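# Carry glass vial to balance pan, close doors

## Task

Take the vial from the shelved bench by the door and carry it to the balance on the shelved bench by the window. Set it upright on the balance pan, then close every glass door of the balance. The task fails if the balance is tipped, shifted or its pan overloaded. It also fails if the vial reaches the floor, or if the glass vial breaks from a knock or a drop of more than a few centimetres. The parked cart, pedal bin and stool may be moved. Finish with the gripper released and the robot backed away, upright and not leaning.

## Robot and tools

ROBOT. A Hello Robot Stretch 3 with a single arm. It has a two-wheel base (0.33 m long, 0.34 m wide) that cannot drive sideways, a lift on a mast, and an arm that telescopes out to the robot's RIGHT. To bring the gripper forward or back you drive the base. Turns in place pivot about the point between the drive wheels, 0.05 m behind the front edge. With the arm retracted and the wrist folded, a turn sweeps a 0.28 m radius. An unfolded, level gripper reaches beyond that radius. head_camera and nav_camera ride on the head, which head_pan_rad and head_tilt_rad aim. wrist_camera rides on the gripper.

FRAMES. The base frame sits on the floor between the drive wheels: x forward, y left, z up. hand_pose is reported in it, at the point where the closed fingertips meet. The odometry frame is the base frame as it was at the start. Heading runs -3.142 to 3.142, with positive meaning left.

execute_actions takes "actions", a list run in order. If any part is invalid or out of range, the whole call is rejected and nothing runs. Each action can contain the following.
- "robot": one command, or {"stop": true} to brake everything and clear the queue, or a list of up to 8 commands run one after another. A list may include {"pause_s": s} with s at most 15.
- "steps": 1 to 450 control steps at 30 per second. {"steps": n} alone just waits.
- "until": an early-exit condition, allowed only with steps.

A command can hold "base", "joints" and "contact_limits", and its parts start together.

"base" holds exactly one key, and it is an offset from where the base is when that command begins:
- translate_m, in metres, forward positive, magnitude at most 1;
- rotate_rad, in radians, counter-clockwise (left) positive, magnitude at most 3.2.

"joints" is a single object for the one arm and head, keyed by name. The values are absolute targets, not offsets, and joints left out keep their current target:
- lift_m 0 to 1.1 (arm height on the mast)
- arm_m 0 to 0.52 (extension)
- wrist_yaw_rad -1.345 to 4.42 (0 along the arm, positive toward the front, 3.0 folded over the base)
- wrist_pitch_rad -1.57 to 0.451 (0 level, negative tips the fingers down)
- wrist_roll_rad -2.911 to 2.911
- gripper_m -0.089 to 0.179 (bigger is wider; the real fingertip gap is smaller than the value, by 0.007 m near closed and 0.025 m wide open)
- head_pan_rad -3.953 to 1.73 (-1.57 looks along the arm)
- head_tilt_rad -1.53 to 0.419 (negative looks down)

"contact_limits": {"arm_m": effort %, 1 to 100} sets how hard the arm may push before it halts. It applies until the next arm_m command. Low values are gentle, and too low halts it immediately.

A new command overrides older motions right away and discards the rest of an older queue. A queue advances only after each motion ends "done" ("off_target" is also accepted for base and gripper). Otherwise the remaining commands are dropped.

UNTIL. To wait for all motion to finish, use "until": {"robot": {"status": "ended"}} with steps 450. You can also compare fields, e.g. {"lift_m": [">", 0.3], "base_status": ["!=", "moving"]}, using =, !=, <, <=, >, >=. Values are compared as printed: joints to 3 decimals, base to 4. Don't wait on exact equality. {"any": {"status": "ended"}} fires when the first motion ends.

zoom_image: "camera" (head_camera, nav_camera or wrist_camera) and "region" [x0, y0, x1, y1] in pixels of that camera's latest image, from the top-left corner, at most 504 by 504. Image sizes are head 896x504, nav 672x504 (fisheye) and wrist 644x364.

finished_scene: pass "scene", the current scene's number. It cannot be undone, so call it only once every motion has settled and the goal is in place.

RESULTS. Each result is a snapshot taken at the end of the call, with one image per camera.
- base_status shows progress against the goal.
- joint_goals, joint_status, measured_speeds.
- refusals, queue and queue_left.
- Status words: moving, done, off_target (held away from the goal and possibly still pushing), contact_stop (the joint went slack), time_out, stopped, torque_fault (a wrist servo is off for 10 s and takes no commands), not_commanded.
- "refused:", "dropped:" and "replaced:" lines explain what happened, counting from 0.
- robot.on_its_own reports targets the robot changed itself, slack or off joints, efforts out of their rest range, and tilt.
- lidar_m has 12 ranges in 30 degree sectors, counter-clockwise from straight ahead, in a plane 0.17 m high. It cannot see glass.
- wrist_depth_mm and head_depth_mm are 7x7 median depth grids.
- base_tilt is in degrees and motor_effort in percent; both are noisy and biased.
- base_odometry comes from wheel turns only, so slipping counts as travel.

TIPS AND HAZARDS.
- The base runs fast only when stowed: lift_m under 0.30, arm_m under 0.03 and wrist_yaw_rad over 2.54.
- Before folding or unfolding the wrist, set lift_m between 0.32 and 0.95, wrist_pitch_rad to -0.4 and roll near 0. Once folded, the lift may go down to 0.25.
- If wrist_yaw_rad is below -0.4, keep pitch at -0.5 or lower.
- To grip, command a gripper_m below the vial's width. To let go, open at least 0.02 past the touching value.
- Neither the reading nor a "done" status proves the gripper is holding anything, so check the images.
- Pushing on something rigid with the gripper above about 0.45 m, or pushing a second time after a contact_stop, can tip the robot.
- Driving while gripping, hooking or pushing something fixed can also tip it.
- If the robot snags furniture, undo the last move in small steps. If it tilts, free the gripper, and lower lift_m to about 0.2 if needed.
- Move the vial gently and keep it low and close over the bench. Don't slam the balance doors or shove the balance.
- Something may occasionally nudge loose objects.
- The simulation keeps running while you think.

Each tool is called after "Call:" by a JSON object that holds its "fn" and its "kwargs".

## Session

Call:
{"fn": "execute_actions", "kwargs": {"actions": []}}

Scene clock: 0.00 s.
robot.base_odometry: x=+0.000 y=+0.000 heading=+0.000 (m, m, rad; robot's odometry frame)
robot.turned_by_wheels: +0.000 (rad since the last result)
robot.turned_by_imu: +0.000 (rad since the last result)
robot.base_tilt: forward=+0.3 right=-0.7 (deg)
robot.lidar_m: 1.93 1.78 1.81 1.54 1.96 1.44 1.67 0.93 0.94 1.17 1.90 2.03
robot.head_depth_mm: 1893 2842 2970 3008 3053 2976 2104 / 1874 2833 3241 3247 3190 3118 2231 / 1872 2795 2943 2944 2985 2964 2216 / 1857 2654 2693 2707 2704 2661 2234 / 1849 2402 2008 1978 1997 1989 1964 / 1835 1889 1851 1849 1836 1831 1833 / 1842 1771 1734 1731 1718 1713 1719
robot.base_status: not_commanded
robot.joint_positions: lift_m=+0.521 arm_m=+0.001 wrist_yaw_rad=+2.852 wrist_pitch_rad=-0.310 wrist_roll_rad=+0.008 gripper_m=+0.037 head_pan_rad=+0.018 head_tilt_rad=-0.018
robot.joint_goals: lift_m=+0.521 arm_m=+0.001 wrist_yaw_rad=+2.852 wrist_pitch_rad=-0.310 wrist_roll_rad=+0.008 gripper_m=+0.037 head_pan_rad=+0.018 head_tilt_rad=-0.018
robot.joint_status: lift_m=not_commanded arm_m=not_commanded wrist_yaw_rad=not_commanded wrist_pitch_rad=not_commanded wrist_roll_rad=not_commanded gripper_m=not_commanded head_pan_rad=not_commanded head_tilt_rad=not_commanded
robot.measured_speeds: translate_m=+0.000 rotate_rad=+0.000 lift_m=+0.000 arm_m=+0.000 wrist_yaw_rad=+0.000 wrist_pitch_rad=+0.000 wrist_roll_rad=+0.000 head_pan_rad=+0.000 head_tilt_rad=+0.000
robot: refusals=0 queue=idle queue_left=0
robot.motor_effort: left_wheel=+1 right_wheel=+0 lift_m=+37 arm_m=-2 wrist_yaw_rad=+0 wrist_pitch_rad=+7 wrist_roll_rad=+0 gripper_m=+0 head_pan_rad=+0 head_tilt_rad=+2 (%)
robot.hand_pose: x=+0.0462 y=+0.0811 z=+0.5587 quat_wxyz=(+0.209, +0.710, +0.007, +0.673) (m; robot's base frame)
robot.wrist_depth_mm: - - - - - - - / - - - - - - - / - - - - - - - / - - - - - - - / - - - - - - 987 / 856 852 870 821 787 822 803 / 721 726 717 705 698 697 693
pictures: head_camera (sideways: a quarter turn clockwise sets it upright), nav_camera (sideways: a quarter turn counterclockwise sets it upright), wrist_camera
Images, in order (width x height): head_camera 896x504, nav_camera 672x504, wrist_camera 644x364.

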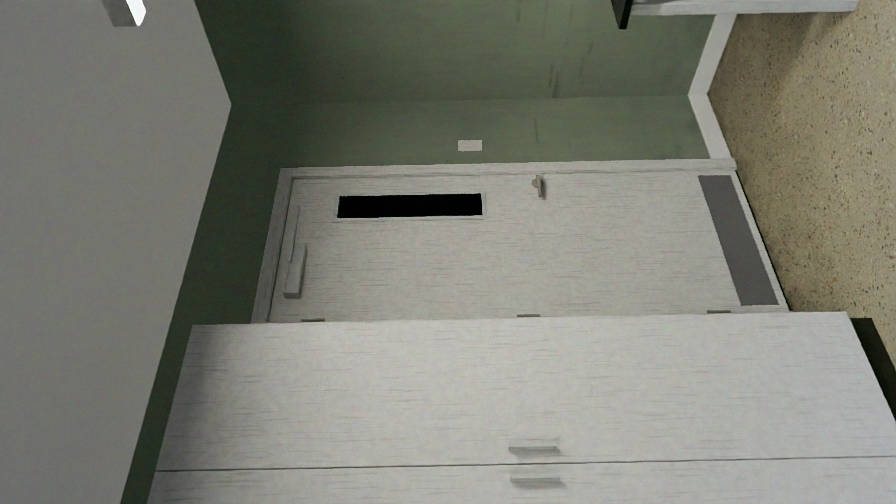

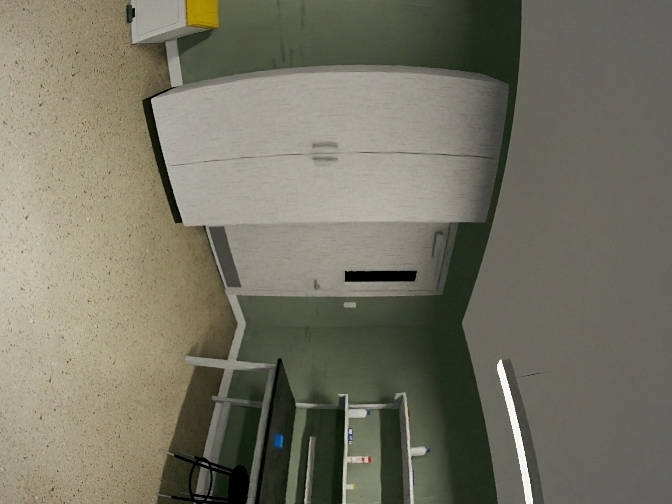

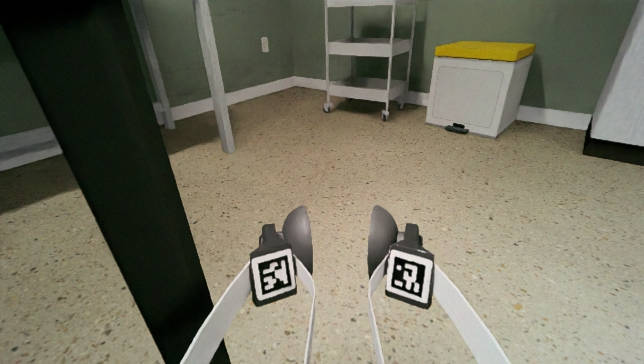

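Call:
{"fn": "execute_actions", "kwargs": {"actions": [{"robot":{"joints":{"head_pan_rad":-0.8,"head_tilt_rad":-0.3,"lift_m":0.28,"wrist_pitch_rad":-0.4,"wrist_yaw_rad":3.0}},"steps":100,"until":{"robot":{"head_pan_rad_status":"done"}}}]}}

Call:
{"fn": "execute_actions", "kwargs": {"actions": [{"robot":{"joints":{"head_pan_rad":-3.8,"head_tilt_rad":-0.3}},"steps":100,"until":{"robot":{"status":"ended"}}}]}}

Scene clock: 2.93 s.
robot.base_odometry: x=+0.000 y=+0.000 heading=+0.000 (m, m, rad; robot's odometry frame)
robot.turned_by_wheels: +0.000 (rad since the last result)
robot.turned_by_imu: +0.000 (rad since the last result)
robot.base_tilt: forward=+0.3 right=-0.7 (deg)
robot.lidar_m: 1.92 1.78 1.81 1.54 1.96 1.44 1.67 0.93 0.94 1.17 1.90 2.27
robot.head_depth_mm: 2255 2369 2466 2603 2697 1969 1542 / 2266 2383 2486 2587 2634 1980 1550 / 2297 2406 2532 2516 2694 2001 1539 / 2341 2446 2579 2237 2627 1990 1555 / 2359 2483 2569 2261 2707 2012 1557 / 2378 2497 2627 2598 2800 2012 1567 / 2409 2528 2665 2617 2811 2028 1576
robot.base_status: not_commanded
robot.joint_positions: lift_m=+0.441 arm_m=+0.001 wrist_yaw_rad=+2.997 wrist_pitch_rad=-0.414 wrist_roll_rad=+0.008 gripper_m=+0.037 head_pan_rad=-0.793 head_tilt_rad=-0.296
robot.joint_goals: lift_m=+0.280 arm_m=+0.001 wrist_yaw_rad=+3.000 wrist_pitch_rad=-0.400 wrist_roll_rad=+0.008 gripper_m=+0.037 head_pan_rad=-0.800 head_tilt_rad=-0.300
robot.joint_status: lift_m=moving arm_m=not_commanded wrist_yaw_rad=moving wrist_pitch_rad=moving wrist_roll_rad=not_commanded gripper_m=not_commanded head_pan_rad=done head_tilt_rad=done
robot.measured_speeds: translate_m=+0.000 rotate_rad=+0.000 lift_m=-0.110 arm_m=+0.000 wrist_yaw_rad=+0.000 wrist_pitch_rad=+0.000 wrist_roll_rad=+0.000 head_pan_rad=+0.000 head_tilt_rad=+0.000
robot: refusals=0 queue=running queue_left=0
robot.motor_effort: left_wheel=+0(1) right_wheel=+0(0) lift_m=+24(38) arm_m=-2(1) wrist_yaw_rad=+1(5) wrist_pitch_rad=+5(7) wrist_roll_rad=+0(0) gripper_m=+0(0) head_pan_rad=-6(60) head_tilt_rad=-1(18) (%)
robot.hand_pose: x=+0.0111 y=+0.0769 z=+0.4548 quat_wxyz=(+0.195, +0.703, +0.095, +0.677) (m; robot's base frame)
robot.wrist_depth_mm: - - - - - - - / - - - - - - - / - - - - - - - / - - 989 989 956 948 938 / 822 812 - 800 816 771 765 / 689 676 684 660 630 655 633 / 594 586 - 592 566 567 561
pictures: head_camera (sideways: a quarter turn clockwise sets it upright), nav_camera (sideways: a quarter turn counterclockwise sets it upright), wrist_camera
Images, in order (width x height): head_camera 896x504, nav_camera 672x504, wrist_camera 644x364.

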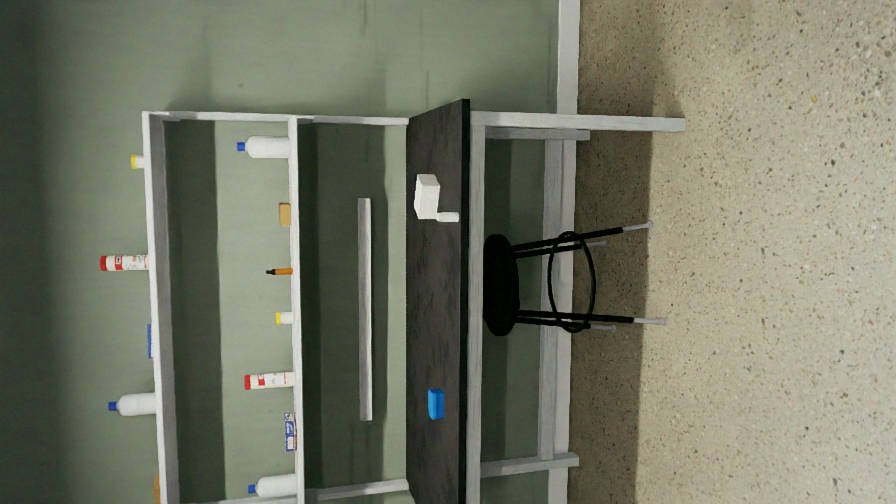

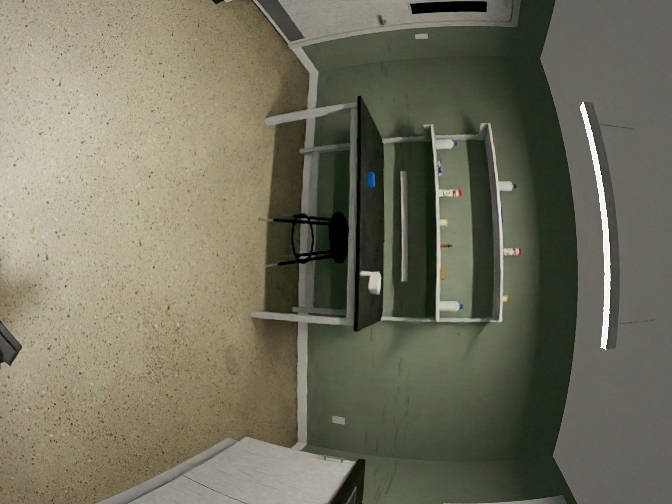

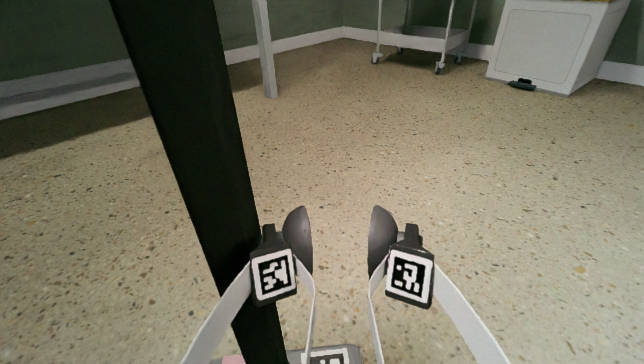

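Scene clock: 4.87 s.
robot.base_odometry: x=+0.000 y=+0.000 heading=+0.000 (m, m, rad; robot's odometry frame)
robot.turned_by_wheels: +0.000 (rad since the last result)
robot.turned_by_imu: +0.000 (rad since the last result)
robot.base_tilt: forward=+0.3 right=-0.7 (deg)
robot.lidar_m: 1.92 1.78 1.80 1.54 1.96 1.44 1.67 0.93 0.94 1.17 1.90 2.27
robot.head_depth_mm: 1729 1817 1917 1424 2108 1991 - / 1762 1861 1956 1434 2152 1983 1544 / 1801 1890 2027 1614 2226 1989 1552 / 1826 1929 2085 1637 2302 2012 1548 / 1911 2012 2128 1634 2354 1861 1564 / 1967 2066 2208 2343 2472 2024 1567 / 2021 2137 2280 2387 2530 2030 1571
robot.base_status: not_commanded
robot.joint_positions: lift_m=+0.280 arm_m=+0.001 wrist_yaw_rad=+2.998 wrist_pitch_rad=-0.415 wrist_roll_rad=+0.008 gripper_m=+0.037 head_pan_rad=-3.793 head_tilt_rad=-0.296
robot.joint_goals: lift_m=+0.280 arm_m=+0.001 wrist_yaw_rad=+3.000 wrist_pitch_rad=-0.400 wrist_roll_rad=+0.008 gripper_m=+0.037 head_pan_rad=-3.800 head_tilt_rad=-0.300
robot.joint_status: lift_m=done arm_m=not_commanded wrist_yaw_rad=done wrist_pitch_rad=done wrist_roll_rad=not_commanded gripper_m=not_commanded head_pan_rad=done head_tilt_rad=done
robot.measured_speeds: translate_m=+0.000 rotate_rad=+0.000 lift_m=+0.000 arm_m=+0.000 wrist_yaw_rad=+0.000 wrist_pitch_rad=+0.000 wrist_roll_rad=+0.000 head_pan_rad=+0.000 head_tilt_rad=+0.000
robot: refusals=0 queue=done queue_left=0
robot.motor_effort: left_wheel=+0(0) right_wheel=+0(0) lift_m=+27(27) arm_m=-2(1) wrist_yaw_rad=+2(1) wrist_pitch_rad=+6(7) wrist_roll_rad=+1(1) gripper_m=+0(1) head_pan_rad=-6(61) head_tilt_rad=-1(3) (%)
robot.hand_pose: x=+0.0110 y=+0.0767 z=+0.2937 quat_wxyz=(+0.196, +0.703, +0.095, +0.677) (m; robot's base frame)
robot.wrist_depth_mm: - - - - - - - / - - - - - - - / - 976 950 923 904 886 869 / 744 735 712 700 700 684 665 / 601 583 - 570 582 556 547 / 497 510 - - - 468 466 / 437 - - - 411 405 402
pictures: head_camera (sideways: a quarter turn clockwise sets it upright), nav_camera (sideways: a quarter turn counterclockwise sets it upright), wrist_camera
Images, in order (width x height): head_camera 896x504, nav_camera 672x504, wrist_camera 644x364.

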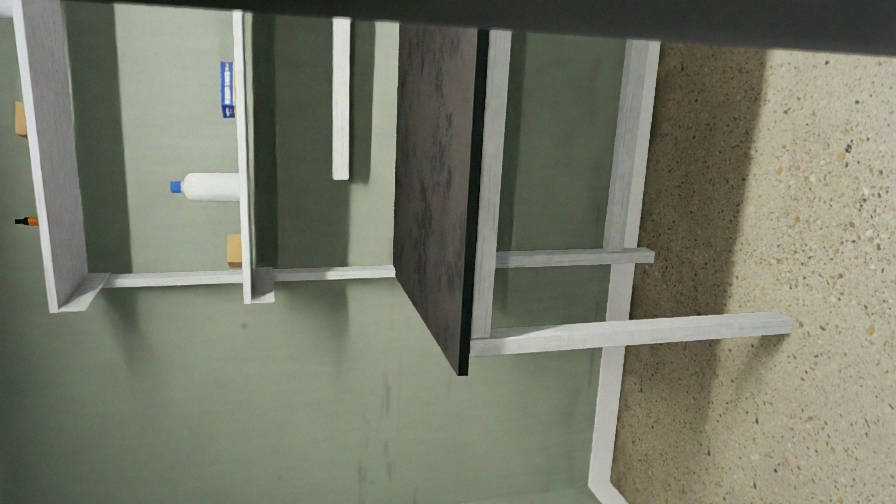

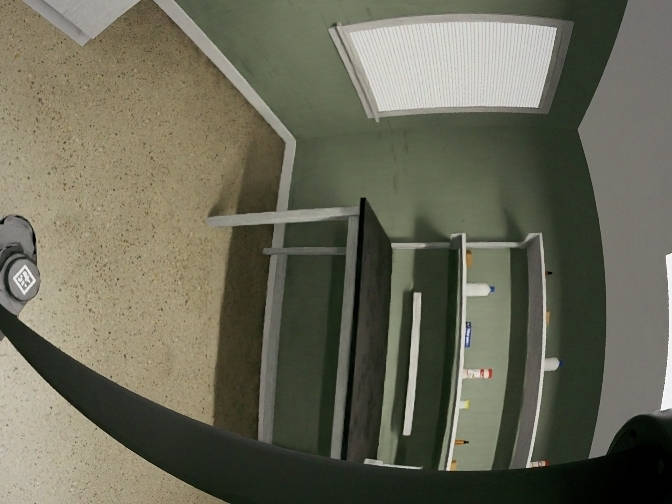

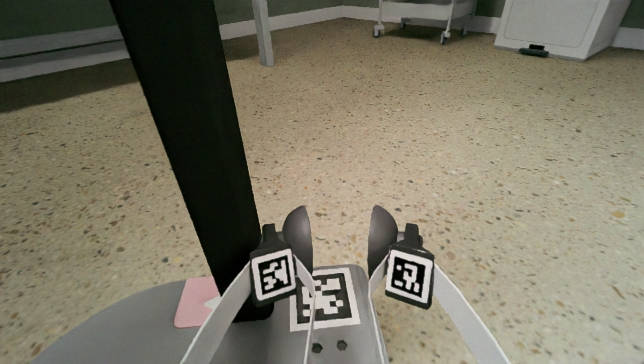

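Call:
{"fn": "execute_actions", "kwargs": {"actions": [{"robot":[{"base":{"rotate_rad":-0.8},"joints":{"head_pan_rad":-3.7,"head_tilt_rad":-0.3}},{"base":{"translate_m":0.69}},{"base":{"translate_m":0.69},"joints":{"head_pan_rad":-1.57,"head_tilt_rad":-0.75}},{"base":{"rotate_rad":1.46},"joints":{"lift_m":0.5,"gripper_m":0.09}},{"joints":{"lift_m":0.8,"wrist_yaw_rad":-0.055}},{"joints":{"wrist_pitch_rad":-0.18}}],"steps":450,"until":{"robot":{"queue_left":["<=",4]}}}]}}

Call:
{"fn": "execute_actions", "kwargs": {"actions": [{"steps":450,"until":{"robot":{"status":"ended"}}},{"steps":450,"until":{"robot":{"status":"ended"}}}]}}

Scene clock: 11.00 s.
robot.base_odometry: x=+0.000 y=+0.000 heading=-0.800 (m, m, rad; robot's odometry frame)
robot.turned_by_wheels: -0.800 (rad since the last result)
robot.turned_by_imu: -0.802 (rad since the last result)
robot.base_tilt: forward=+0.2 right=-0.6 (deg)
robot.lidar_m: 1.90 2.27 1.80 1.78 2.03 1.54 1.96 1.43 0.95 0.93 1.00 1.49
robot.head_depth_mm: 2402 2540 2648 2856 2798 1973 1544 / 2282 2392 2534 2684 2732 1983 1541 / 2159 2275 2379 1601 2506 1920 1539 / 2041 2136 1864 1543 2433 2021 1555 / 1923 2021 2120 1657 2333 2029 1565 / 1829 1933 2032 1492 2221 2023 1565 / 1768 1846 1929 1508 2123 2010 1581
robot.base_status: done (rotate_rad -0.7999 of -0.8000)
robot.joint_positions: lift_m=+0.280 arm_m=+0.001 wrist_yaw_rad=+2.998 wrist_pitch_rad=-0.415 wrist_roll_rad=+0.008 gripper_m=+0.037 head_pan_rad=-3.707 head_tilt_rad=-0.297
robot.joint_goals: lift_m=+0.280 arm_m=+0.001 wrist_yaw_rad=+3.000 wrist_pitch_rad=-0.400 wrist_roll_rad=+0.008 gripper_m=+0.037 head_pan_rad=-3.700 head_tilt_rad=-0.300
robot.joint_status: lift_m=done arm_m=not_commanded wrist_yaw_rad=done wrist_pitch_rad=done wrist_roll_rad=not_commanded gripper_m=not_commanded head_pan_rad=done head_tilt_rad=done
robot.measured_speeds: translate_m=+0.000 rotate_rad=+0.000 lift_m=+0.000 arm_m=+0.000 wrist_yaw_rad=+0.000 wrist_pitch_rad=+0.000 wrist_roll_rad=+0.000 head_pan_rad=+0.000 head_tilt_rad=+0.000
robot: refusals=0 queue=running queue_left=4
robot.motor_effort: left_wheel=+2(8) right_wheel=-2(9) lift_m=+27(27) arm_m=-2(1) wrist_yaw_rad=+2(2) wrist_pitch_rad=+6(6) wrist_roll_rad=+1(0) gripper_m=+0(1) head_pan_rad=+6(20) head_tilt_rad=-1(1) (%)
robot.hand_pose: x=+0.0110 y=+0.0767 z=+0.2937 quat_wxyz=(+0.196, +0.703, +0.095, +0.677) (m; robot's base frame)
robot.wrist_depth_mm: - - - - - - - / - - - - - - - / - 956 947 922 899 883 873 / 751 732 716 711 696 675 659 / 596 586 - 567 577 553 549 / 503 508 - - - 469 461 / 440 - - - 409 408 401
pictures: head_camera (sideways: a quarter turn clockwise sets it upright), nav_camera (sideways: a quarter turn counterclockwise sets it upright), wrist_camera
Images, in order (width x height): head_camera 896x504, nav_camera 672x504, wrist_camera 644x364.

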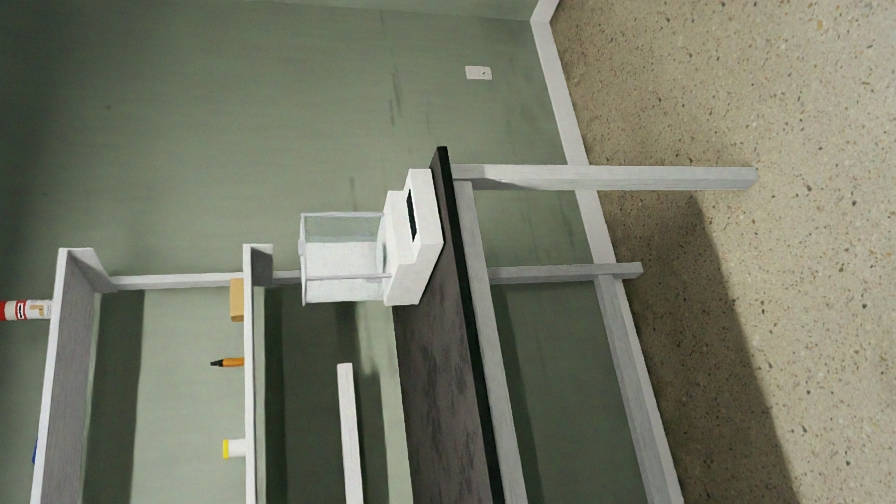

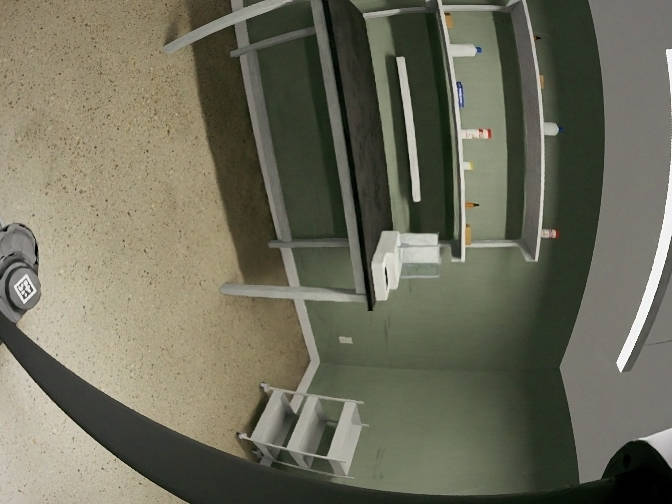

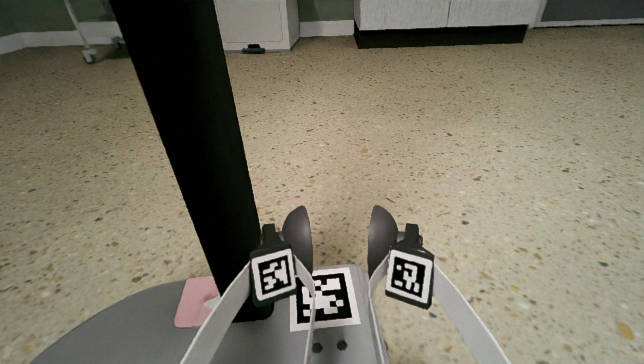

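Scene clock: 26.30 s.
robot.base_odometry: x=+0.962 y=-0.990 heading=+0.660 (m, m, rad; robot's odometry frame)
robot.turned_by_wheels: +1.460 (rad since the last result)
robot.turned_by_imu: +1.472 (rad since the last result)
robot.base_tilt: forward=+0.3 right=-0.6 (deg)
robot.lidar_m: 1.65 1.68 2.35 2.75 1.53 1.12 1.08 1.74 0.60 0.70 0.69 1.21
robot.head_depth_mm: 1089 1217 1010 787 838 1013 - / 1101 1223 1016 791 1467 1360 - / 1101 1230 1020 796 1113 - - / 1093 1239 1030 799 735 1317 1164 / 1095 1233 1040 800 1482 1318 1167 / 1092 1227 1042 806 933 1316 1165 / 1090 1229 1051 812 999 1349 1172
robot.base_status: done (rotate_rad +1.4599 of +1.4600)
robot.joint_positions: lift_m=+0.800 arm_m=+0.001 wrist_yaw_rad=-0.053 wrist_pitch_rad=-0.203 wrist_roll_rad=+0.008 gripper_m=+0.090 head_pan_rad=-1.577 head_tilt_rad=-0.741
robot.joint_goals: lift_m=+0.800 arm_m=+0.001 wrist_yaw_rad=-0.055 wrist_pitch_rad=-0.180 wrist_roll_rad=+0.008 gripper_m=+0.090 head_pan_rad=-1.570 head_tilt_rad=-0.750
robot.joint_status: lift_m=done arm_m=not_commanded wrist_yaw_rad=done wrist_pitch_rad=done wrist_roll_rad=not_commanded gripper_m=done head_pan_rad=done head_tilt_rad=done
robot.measured_speeds: translate_m=+0.000 rotate_rad=+0.000 lift_m=+0.000 arm_m=+0.000 wrist_yaw_rad=+0.000 wrist_pitch_rad=+0.000 wrist_roll_rad=+0.000 head_pan_rad=+0.000 head_tilt_rad=+0.000
robot: refusals=0 queue=done queue_left=0
robot.motor_effort: left_wheel=-1(9) right_wheel=+3(11) lift_m=+46(50) arm_m=-2(2) wrist_yaw_rad=-2(4) wrist_pitch_rad=+9(9) wrist_roll_rad=+0(1) gripper_m=+0(95) head_pan_rad=+6(59) head_tilt_rad=-3(27) (%)
robot.hand_pose: x=-0.0344 y=-0.3915 z=+0.8630 quat_wxyz=(+0.699, +0.053, -0.708, -0.091) (m; robot's base frame)
robot.wrist_depth_mm: 950 942 945 929 922 932 932 / - - - - - - 984 / 872 833 802 694 747 - - / 508 496 490 479 471 464 - / 362 357 370 327 341 339 333 / 371 371 373 368 - 335 355 / - - - - - - -
pictures: head_camera (sideways: a quarter turn clockwise sets it upright), nav_camera (sideways: a quarter turn counterclockwise sets it upright), wrist_camera
Images, in order (width x height): head_camera 896x504, nav_camera 672x504, wrist_camera 644x364.

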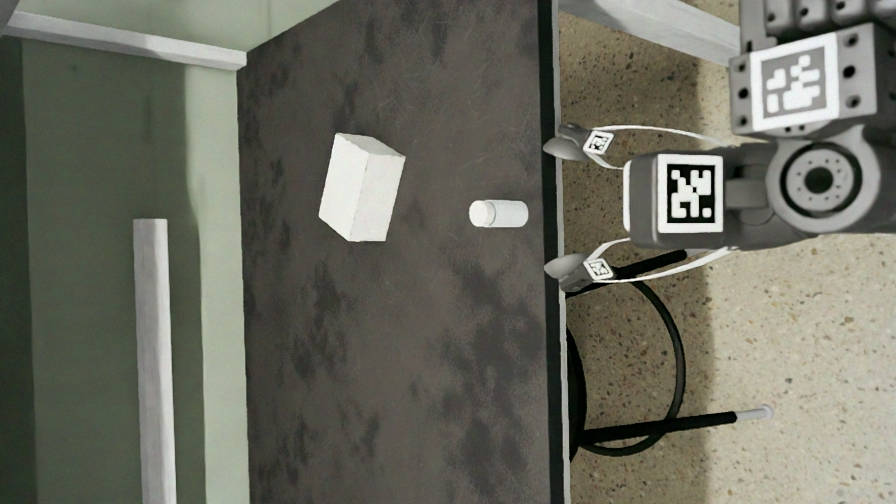

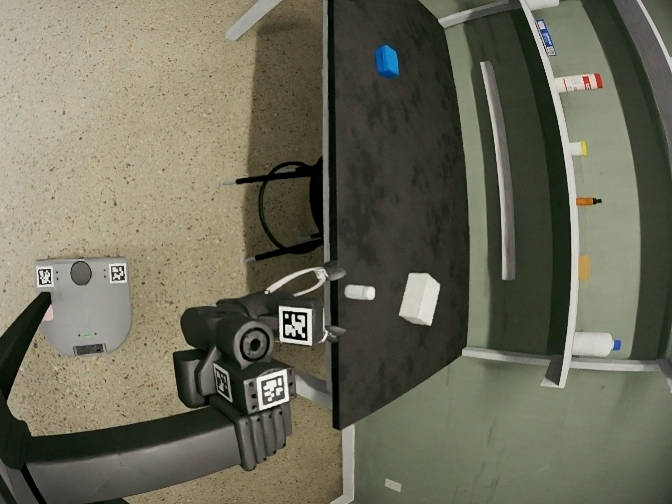

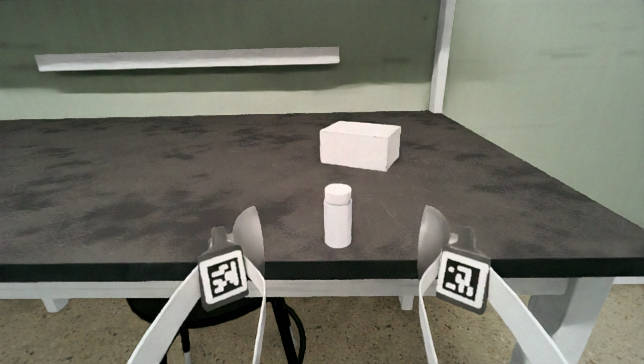

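Call:
{"fn": "execute_actions", "kwargs": {"actions": [{"robot":[{"base":{"translate_m":-0.007},"joints":{"lift_m":0.732,"arm_m":0.04}},{"joints":{"arm_m":0.125,"gripper_m":0.07}}],"steps":450,"until":{"robot":{"status":"ended"}}}]}}

Scene clock: 33.07 s.
robot.base_odometry: x=+0.956 y=-0.994 heading=+0.660 (m, m, rad; robot's odometry frame)
robot.turned_by_wheels: +0.000 (rad since the last result)
robot.turned_by_imu: +0.000 (rad since the last result)
robot.base_tilt: forward=+0.2 right=-0.7 (deg)
robot.lidar_m: 1.65 1.69 2.36 2.75 1.52 1.11 1.08 1.73 0.60 0.70 0.70 1.22
robot.head_depth_mm: 1075 1213 1015 788 790 - - / 1105 1220 1017 792 732 - 1140 / 1096 1221 1024 796 763 - 1158 / 1099 1235 1030 798 1154 1314 1169 / 1091 1236 1039 804 1474 1351 1164 / 1093 1236 1043 807 939 1330 1166 / 1087 1227 1051 810 1011 1356 1173
robot.base_status: done (translate_m -0.0070 of -0.0070)
robot.joint_positions: lift_m=+0.732 arm_m=+0.125 wrist_yaw_rad=-0.053 wrist_pitch_rad=-0.202 wrist_roll_rad=+0.008 gripper_m=+0.070 head_pan_rad=-1.577 head_tilt_rad=-0.741
robot.joint_goals: lift_m=+0.732 arm_m=+0.125 wrist_yaw_rad=-0.055 wrist_pitch_rad=-0.180 wrist_roll_rad=+0.008 gripper_m=+0.070 head_pan_rad=-1.570 head_tilt_rad=-0.750
robot.joint_status: lift_m=done arm_m=done wrist_yaw_rad=done wrist_pitch_rad=done wrist_roll_rad=not_commanded gripper_m=done head_pan_rad=done head_tilt_rad=done
robot.measured_speeds: translate_m=+0.000 rotate_rad=+0.000 lift_m=+0.000 arm_m=+0.000 wrist_yaw_rad=+0.000 wrist_pitch_rad=+0.000 wrist_roll_rad=+0.000 head_pan_rad=+0.000 head_tilt_rad=+0.000
robot: refusals=0 queue=done queue_left=0
robot.motor_effort: left_wheel=-1(5) right_wheel=+3(6) lift_m=+27(49) arm_m=+3(4) wrist_yaw_rad=-1(2) wrist_pitch_rad=+9(9) wrist_roll_rad=+0(1) gripper_m=-1(81) head_pan_rad=+4(4) head_tilt_rad=-3(3) (%)
robot.hand_pose: x=-0.0346 y=-0.5155 z=+0.7960 quat_wxyz=(+0.699, +0.052, -0.708, -0.091) (m; robot's base frame)
robot.wrist_depth_mm: 804 804 810 825 839 827 826 / 882 874 880 863 880 891 880 / 558 540 523 409 392 479 930 / 328 323 316 290 306 300 295 / 233 230 240 202 234 219 215 / 181 179 173 175 167 171 170 / 205 175 229 228 226 225 224
pictures: head_camera (sideways: a quarter turn clockwise sets it upright), nav_camera (sideways: a quarter turn counterclockwise sets it upright), wrist_camera
Images, in order (width x height): head_camera 896x504, nav_camera 672x504, wrist_camera 644x364.

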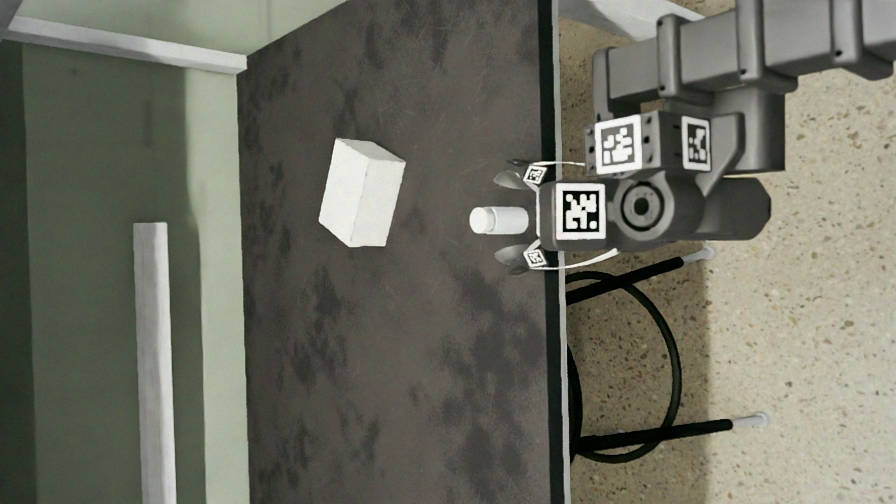

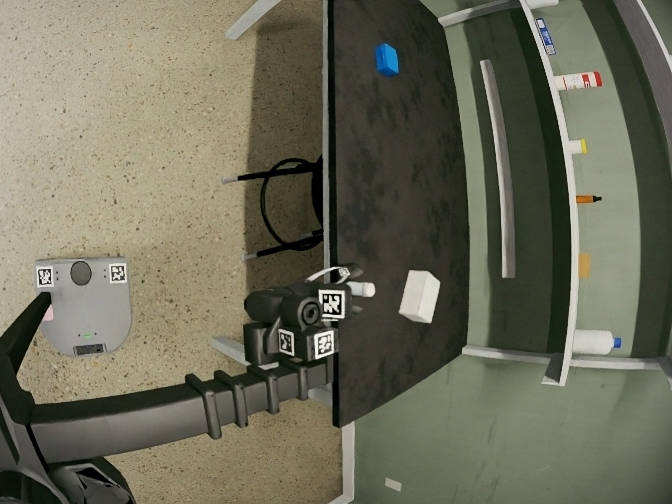

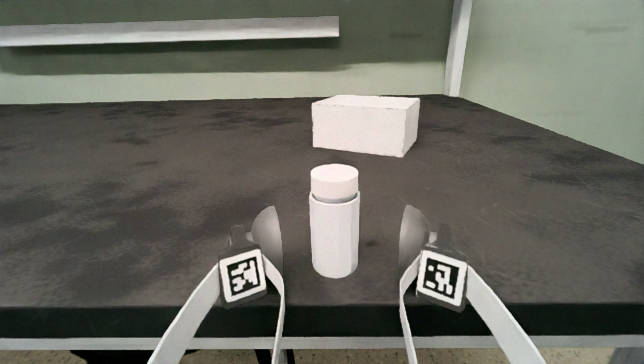

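Call:
{"fn": "execute_actions", "kwargs": {"actions": [{"robot":[{"base":{"translate_m":0.002},"joints":{"arm_m":0.145}},{"joints":{"gripper_m":-0.01}},{"joints":{"lift_m":0.755}}],"steps":450,"until":{"robot":{"status":"ended"}}}]}}

Scene clock: 37.47 s.
robot.base_odometry: x=+0.958 y=-0.993 heading=+0.660 (m, m, rad; robot's odometry frame)
robot.turned_by_wheels: +0.000 (rad since the last result)
robot.turned_by_imu: +0.000 (rad since the last result)
robot.base_tilt: forward=+0.3 right=-0.6 (deg)
robot.lidar_m: 1.65 1.69 2.36 2.75 1.52 1.12 1.07 1.74 0.60 0.70 0.70 1.21
robot.head_depth_mm: 1085 1223 1015 787 764 - - / 1102 1222 1021 791 701 - 1160 / 1099 1226 1024 810 - 1277 1158 / 1095 1233 1029 824 1164 1312 1163 / 1093 1234 1036 804 1475 1324 1164 / 1088 1232 1044 808 942 1316 1167 / 1092 1227 1049 813 1029 1353 1177
robot.base_status: done (translate_m +0.0020 of +0.0020)
robot.joint_positions: lift_m=+0.755 arm_m=+0.145 wrist_yaw_rad=-0.053 wrist_pitch_rad=-0.202 wrist_roll_rad=+0.008 gripper_m=-0.009 head_pan_rad=-1.577 head_tilt_rad=-0.741
robot.joint_goals: lift_m=+0.755 arm_m=+0.145 wrist_yaw_rad=-0.055 wrist_pitch_rad=-0.180 wrist_roll_rad=+0.008 gripper_m=-0.010 head_pan_rad=-1.570 head_tilt_rad=-0.750
robot.joint_status: lift_m=done arm_m=done wrist_yaw_rad=done wrist_pitch_rad=done wrist_roll_rad=not_commanded gripper_m=done head_pan_rad=done head_tilt_rad=done
robot.measured_speeds: translate_m=+0.000 rotate_rad=+0.000 lift_m=+0.000 arm_m=+0.000 wrist_yaw_rad=+0.000 wrist_pitch_rad=+0.000 wrist_roll_rad=+0.000 head_pan_rad=+0.000 head_tilt_rad=+0.000
robot: refusals=0 queue=done queue_left=0
robot.motor_effort: left_wheel=-1(4) right_wheel=+3(8) lift_m=+46(51) arm_m=+3(1) wrist_yaw_rad=-1(1) wrist_pitch_rad=+9(9) wrist_roll_rad=+1(1) gripper_m=-17(98) head_pan_rad=+4(4) head_tilt_rad=-3(4) (%)
robot.hand_pose: x=-0.0346 y=-0.5355 z=+0.8183 quat_wxyz=(+0.699, +0.052, -0.708, -0.091) (m; robot's base frame)
robot.wrist_depth_mm: 796 797 790 796 801 797 822 / 862 868 855 848 851 863 861 / 658 641 615 485 460 649 922 / 389 381 375 343 361 355 348 / 275 272 270 147 275 257 253 / 213 210 210 162 200 202 201 / 173 172 170 169 168 167 165
pictures: head_camera (sideways: a quarter turn clockwise sets it upright), nav_camera (sideways: a quarter turn counterclockwise sets it upright), wrist_camera
Images, in order (width x height): head_camera 896x504, nav_camera 672x504, wrist_camera 644x364.

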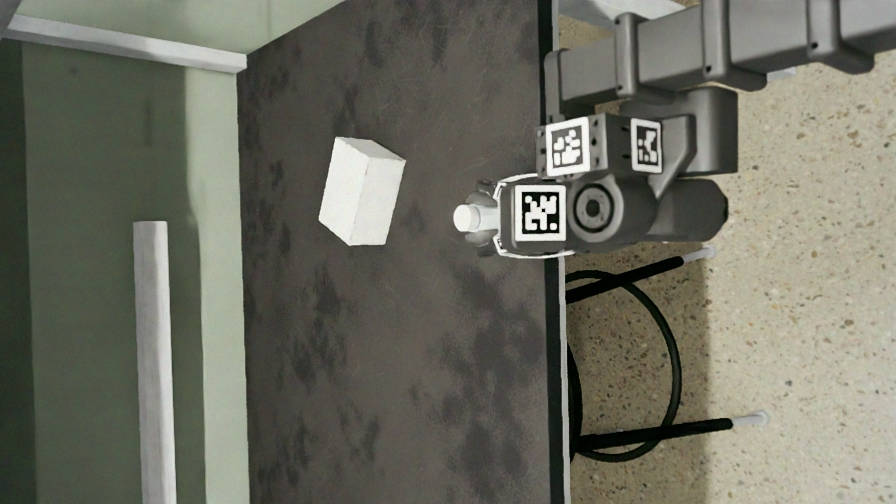

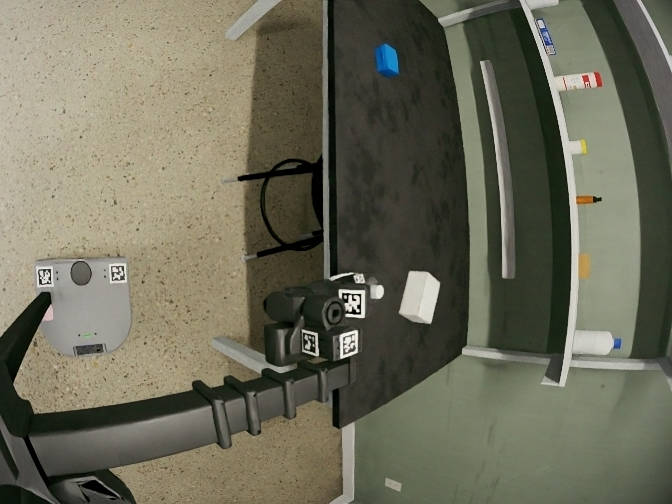

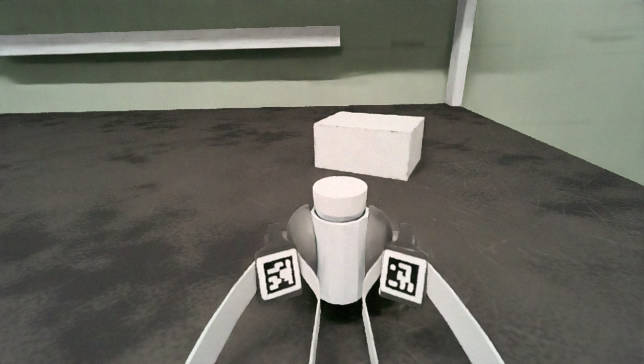

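Call:
{"fn": "execute_actions", "kwargs": {"actions": [{"robot":[{"joints":{"arm_m":0.0,"head_pan_rad":-3.14,"head_tilt_rad":-0.6}},{"joints":{"wrist_pitch_rad":-0.4,"wrist_yaw_rad":3.0,"lift_m":0.5}},{"joints":{"lift_m":0.29},"base":{"rotate_rad":-2.02}},{"base":{"translate_m":-1.0}},{"base":{"translate_m":-1.0}}],"steps":450,"until":{"robot":{"status":"ended"}}},{"steps":450,"until":{"robot":{"status":"ended"}}}]}}

Scene clock: 64.60 s.
robot.base_odometry: x=+0.539 y=+0.963 heading=-1.360 (m, m, rad; robot's odometry frame)
robot.turned_by_wheels: -2.020 (rad since the last result)
robot.turned_by_imu: -2.036 (rad since the last result)
robot.base_tilt: forward=+0.4 right=-0.6 (deg)
robot.lidar_m: 2.59 2.35 1.01 0.80 0.79 0.81 1.05 0.88 1.62 1.80 1.96 2.07
robot.head_depth_mm: 1474 1577 1674 1234 1274 1344 1232 / 1658 1808 1970 1336 1463 1423 1231 / 1640 1830 2038 2211 1788 1461 1231 / 1571 1715 1896 2109 1800 1472 1236 / 1492 1633 1815 2016 1815 1471 1244 / 1430 1564 1713 1908 1824 1476 1247 / 1375 1496 1637 1805 1831 1484 1247
robot.base_status: done (translate_m -1.0000 of -1.0000)
robot.joint_positions: lift_m=+0.290 arm_m=+0.001 wrist_yaw_rad=+2.998 wrist_pitch_rad=-0.417 wrist_roll_rad=+0.008 gripper_m=-0.009 head_pan_rad=-3.133 head_tilt_rad=-0.605
robot.joint_goals: lift_m=+0.290 arm_m=+0.000 wrist_yaw_rad=+3.000 wrist_pitch_rad=-0.400 wrist_roll_rad=+0.008 gripper_m=-0.010 head_pan_rad=-3.140 head_tilt_rad=-0.600
robot.joint_status: lift_m=done arm_m=done wrist_yaw_rad=done wrist_pitch_rad=done wrist_roll_rad=not_commanded gripper_m=done head_pan_rad=done head_tilt_rad=done
robot.measured_speeds: translate_m=+0.000 rotate_rad=+0.000 lift_m=+0.000 arm_m=+0.000 wrist_yaw_rad=+0.000 wrist_pitch_rad=+0.000 wrist_roll_rad=+0.000 head_pan_rad=+0.000 head_tilt_rad=+0.000
robot: refusals=0 queue=done queue_left=0
robot.motor_effort: left_wheel=+2(10) right_wheel=-2(11) lift_m=+27(48) arm_m=-5(5) wrist_yaw_rad=+1(0) wrist_pitch_rad=+7(9) wrist_roll_rad=+0(0) gripper_m=-16(17) head_pan_rad=-5(61) head_tilt_rad=+2(14) (%)
robot.hand_pose: x=+0.0108 y=+0.0763 z=+0.3032 quat_wxyz=(+0.196, +0.703, +0.096, +0.677) (m; robot's base frame)
robot.wrist_depth_mm: 598 640 - - - - - / 654 692 - - - - - / 896 751 901 938 930 902 871 / 756 744 733 699 705 699 680 / 610 600 - 148 596 566 559 / 509 521 - 157 477 480 472 / 444 - - - 420 414 410
pictures: head_camera (sideways: a quarter turn clockwise sets it upright), nav_camera (sideways: a quarter turn counterclockwise sets it upright), wrist_camera
Images, in order (width x height): head_camera 896x504, nav_camera 672x504, wrist_camera 644x364.

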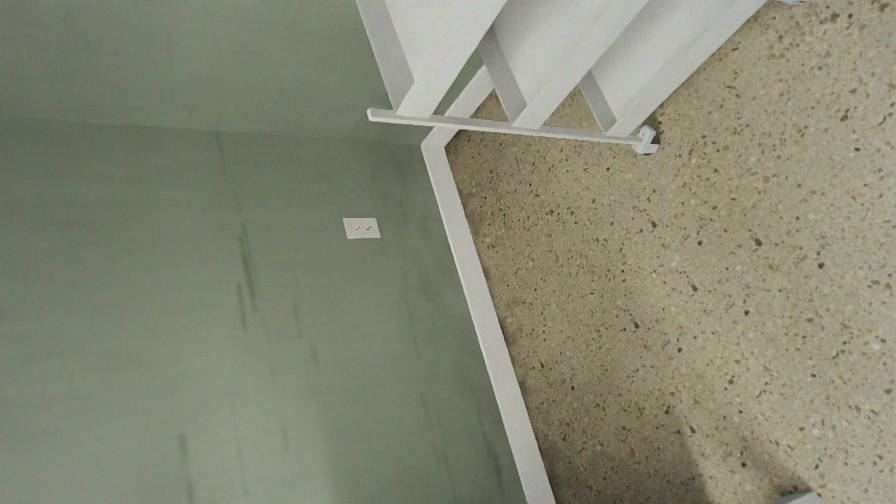

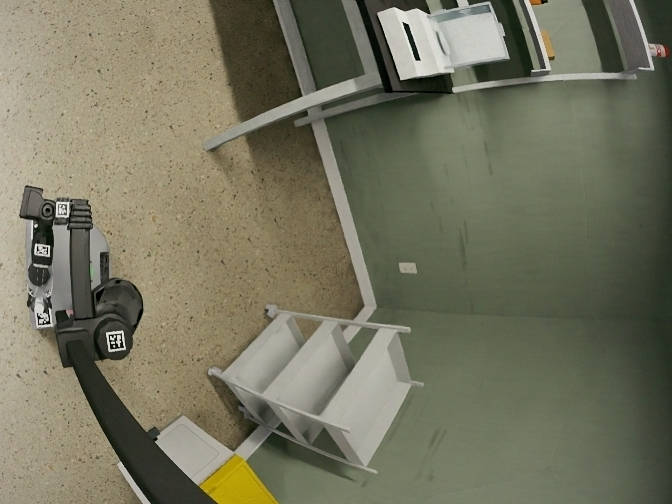

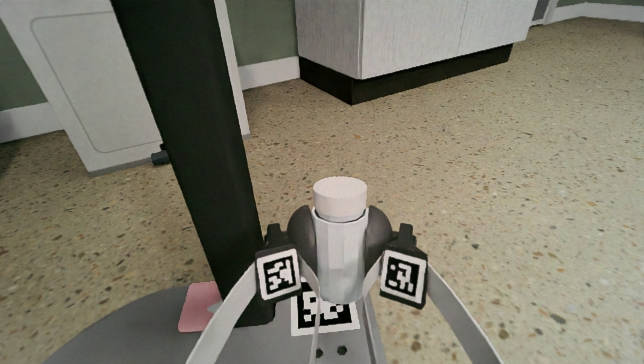

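Call:
{"fn": "execute_actions", "kwargs": {"actions": [{"robot":[{"base":{"translate_m":-0.8},"joints":{"head_pan_rad":-1.57,"head_tilt_rad":-0.45}},{"base":{"rotate_rad":0.462}},{"base":{"translate_m":-0.33},"joints":{"lift_m":0.9}}],"steps":450,"until":{"robot":{"status":"ended"}}}]}}

Scene clock: 79.07 s.
robot.base_odometry: x=+0.166 y=+2.003 heading=-0.898 (m, m, rad; robot's odometry frame)
robot.turned_by_wheels: +0.462 (rad since the last result)
robot.turned_by_imu: +0.458 (rad since the last result)
robot.base_tilt: forward=+0.4 right=-0.6 (deg)
robot.lidar_m: 1.69 0.48 0.37 0.67 0.90 0.65 0.63 0.65 0.66 0.50 0.50 3.27
robot.head_depth_mm: 1355 1741 525 807 612 582 1413 / 2366 2590 644 611 552 583 1386 / 2439 2643 1584 653 551 583 1353 / 2422 2612 1447 652 548 585 1356 / 2422 2611 2729 927 552 587 1355 / 2443 2653 2816 2909 555 587 674 / 2431 2622 2821 2975 2196 1543 1366
robot.base_status: done (translate_m -0.3300 of -0.3300)
robot.joint_positions: lift_m=+0.900 arm_m=+0.001 wrist_yaw_rad=+2.998 wrist_pitch_rad=-0.417 wrist_roll_rad=+0.008 gripper_m=-0.009 head_pan_rad=-1.577 head_tilt_rad=-0.457
robot.joint_goals: lift_m=+0.900 arm_m=+0.000 wrist_yaw_rad=+3.000 wrist_pitch_rad=-0.400 wrist_roll_rad=+0.008 gripper_m=-0.010 head_pan_rad=-1.570 head_tilt_rad=-0.450
robot.joint_status: lift_m=done arm_m=done wrist_yaw_rad=done wrist_pitch_rad=done wrist_roll_rad=not_commanded gripper_m=done head_pan_rad=done head_tilt_rad=done
robot.measured_speeds: translate_m=+0.000 rotate_rad=+0.000 lift_m=+0.000 arm_m=+0.000 wrist_yaw_rad=+0.000 wrist_pitch_rad=+0.000 wrist_roll_rad=+0.000 head_pan_rad=+0.000 head_tilt_rad=+0.000
robot: refusals=0 queue=done queue_left=0
robot.motor_effort: left_wheel=-1(9) right_wheel=+3(10) lift_m=+46(50) arm_m=-5(6) wrist_yaw_rad=+2(2) wrist_pitch_rad=+7(7) wrist_roll_rad=+0(0) gripper_m=-16(16) head_pan_rad=+4(58) head_tilt_rad=+3(16) (%)
robot.hand_pose: x=+0.0108 y=+0.0762 z=+0.9124 quat_wxyz=(+0.196, +0.703, +0.096, +0.677) (m; robot's base frame)
robot.wrist_depth_mm: 758 789 810 830 858 858 882 / 788 847 888 899 931 949 979 / 774 942 985 - 760 795 733 / 752 - - - 670 539 559 / 748 - - 147 834 830 852 / 736 - - 162 767 768 938 / 721 - - - 897 935 -
pictures: head_camera (sideways: a quarter turn clockwise sets it upright), nav_camera (sideways: a quarter turn counterclockwise sets it upright), wrist_camera
Images, in order (width x height): head_camera 896x504, nav_camera 672x504, wrist_camera 644x364.

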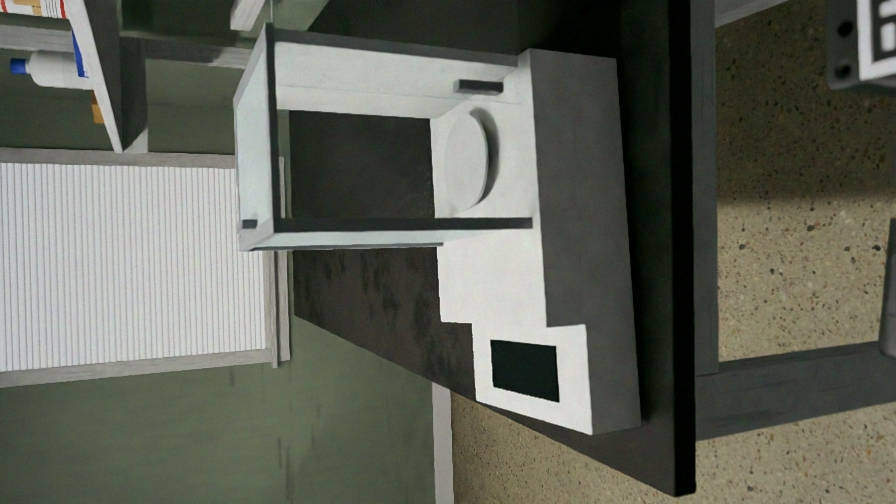

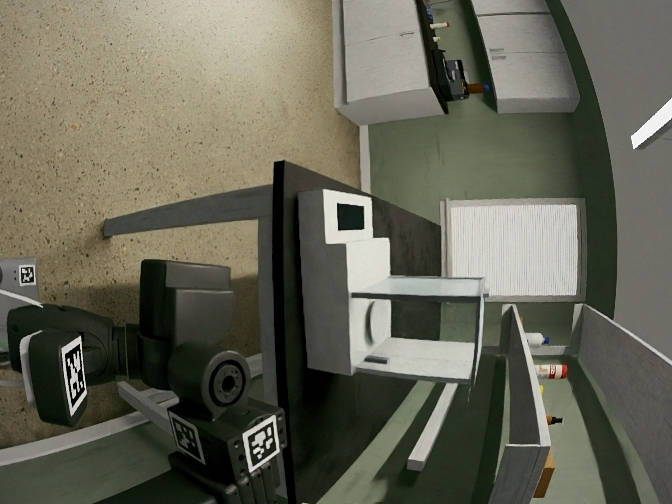

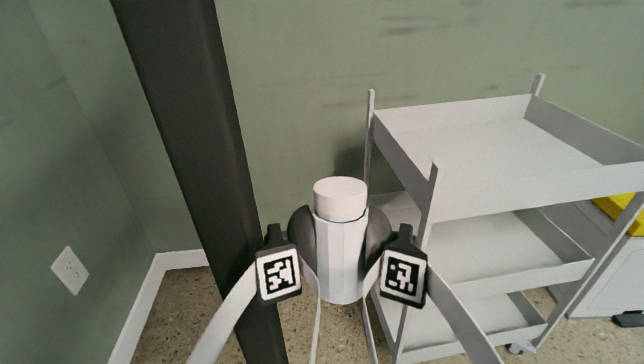

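Call:
{"fn": "execute_actions", "kwargs": {"actions": [{"robot":[{"base":{"translate_m":-0.047},"joints":{"wrist_yaw_rad":1.5,"lift_m":0.95}},{"joints":{"lift_m":1.03,"wrist_pitch_rad":-0.18,"wrist_yaw_rad":-0.055}}],"steps":450,"until":{"robot":{"status":"ended"}}}]}}

Scene clock: 85.50 s.
robot.base_odometry: x=+0.137 y=+2.040 heading=-0.898 (m, m, rad; robot's odometry frame)
robot.turned_by_wheels: +0.000 (rad since the last result)
robot.turned_by_imu: +0.000 (rad since the last result)
robot.base_tilt: forward=+0.3 right=-0.7 (deg)
robot.lidar_m: 1.74 0.47 0.40 0.87 0.83 0.60 0.58 0.60 0.63 1.77 0.51 3.23
robot.head_depth_mm: 945 1666 1513 961 - - - / 1506 2269 556 769 - - - / 2450 2646 1434 976 - - - / 2457 2599 1599 691 546 584 1355 / 2441 2635 1472 697 547 585 1363 / 2418 2633 2845 936 554 585 697 / 2433 2641 2841 3017 577 586 1271
robot.base_status: done (translate_m -0.0470 of -0.0470)
robot.joint_positions: lift_m=+1.030 arm_m=+0.001 wrist_yaw_rad=-0.052 wrist_pitch_rad=-0.203 wrist_roll_rad=+0.008 gripper_m=-0.009 head_pan_rad=-1.577 head_tilt_rad=-0.457
robot.joint_goals: lift_m=+1.030 arm_m=+0.000 wrist_yaw_rad=-0.055 wrist_pitch_rad=-0.180 wrist_roll_rad=+0.008 gripper_m=-0.010 head_pan_rad=-1.570 head_tilt_rad=-0.450
robot.joint_status: lift_m=done arm_m=done wrist_yaw_rad=done wrist_pitch_rad=done wrist_roll_rad=not_commanded gripper_m=done head_pan_rad=done head_tilt_rad=done
robot.measured_speeds: translate_m=+0.000 rotate_rad=+0.000 lift_m=+0.000 arm_m=+0.000 wrist_yaw_rad=+0.000 wrist_pitch_rad=+0.000 wrist_roll_rad=+0.000 head_pan_rad=+0.000 head_tilt_rad=+0.000
robot: refusals=0 queue=done queue_left=0
robot.motor_effort: left_wheel=-1(5) right_wheel=+3(4) lift_m=+46(47) arm_m=-5(5) wrist_yaw_rad=-2(1) wrist_pitch_rad=+9(10) wrist_roll_rad=+0(0) gripper_m=-16(16) head_pan_rad=+5(5) head_tilt_rad=+3(3) (%)
robot.hand_pose: x=-0.0344 y=-0.3917 z=+1.0930 quat_wxyz=(+0.699, +0.053, -0.708, -0.091) (m; robot's base frame)
robot.wrist_depth_mm: - - - - 314 936 629 / - - - - 371 868 567 / - - - - 383 889 603 / - - 472 400 424 653 607 / - - 314 147 457 475 469 / - 316 310 162 355 371 371 / - 317 314 312 309 306 304
pictures: head_camera (sideways: a quarter turn clockwise sets it upright), nav_camera (sideways: a quarter turn counterclockwise sets it upright), wrist_camera
Images, in order (width x height): head_camera 896x504, nav_camera 672x504, wrist_camera 644x364.

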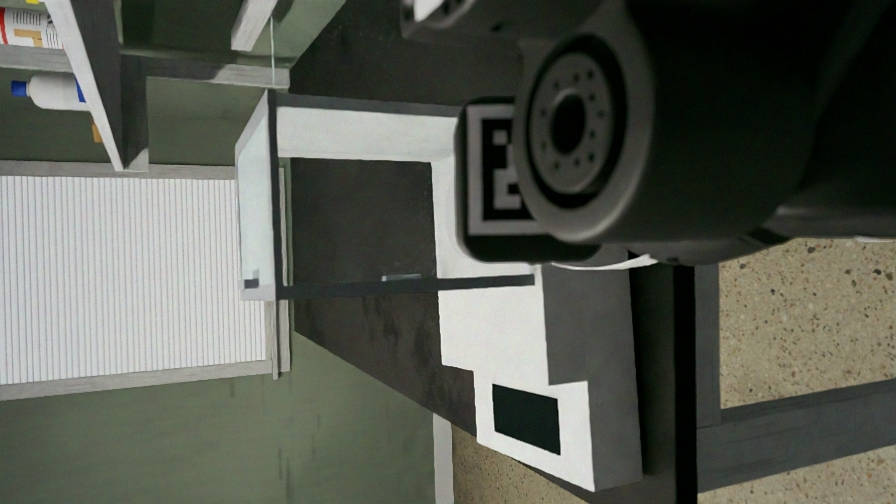

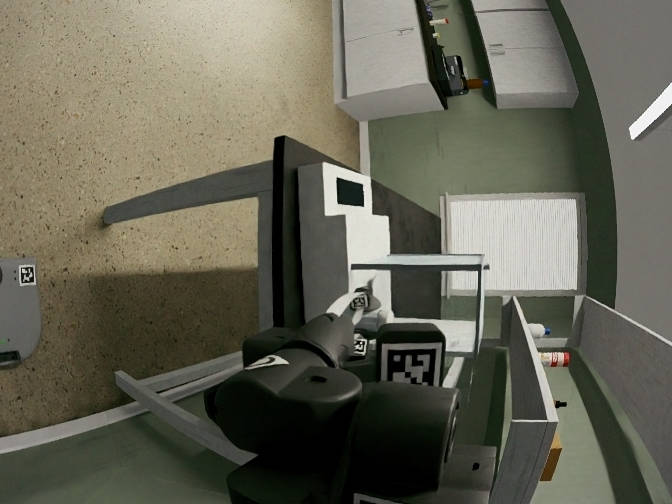

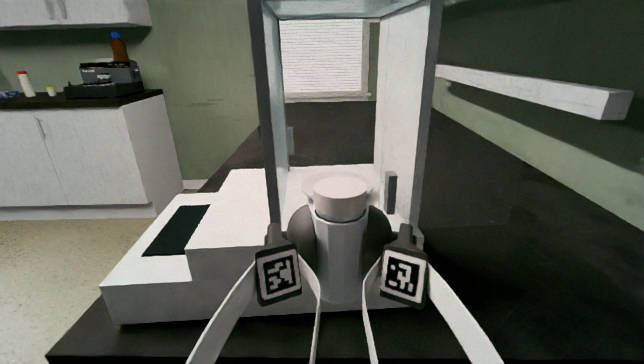

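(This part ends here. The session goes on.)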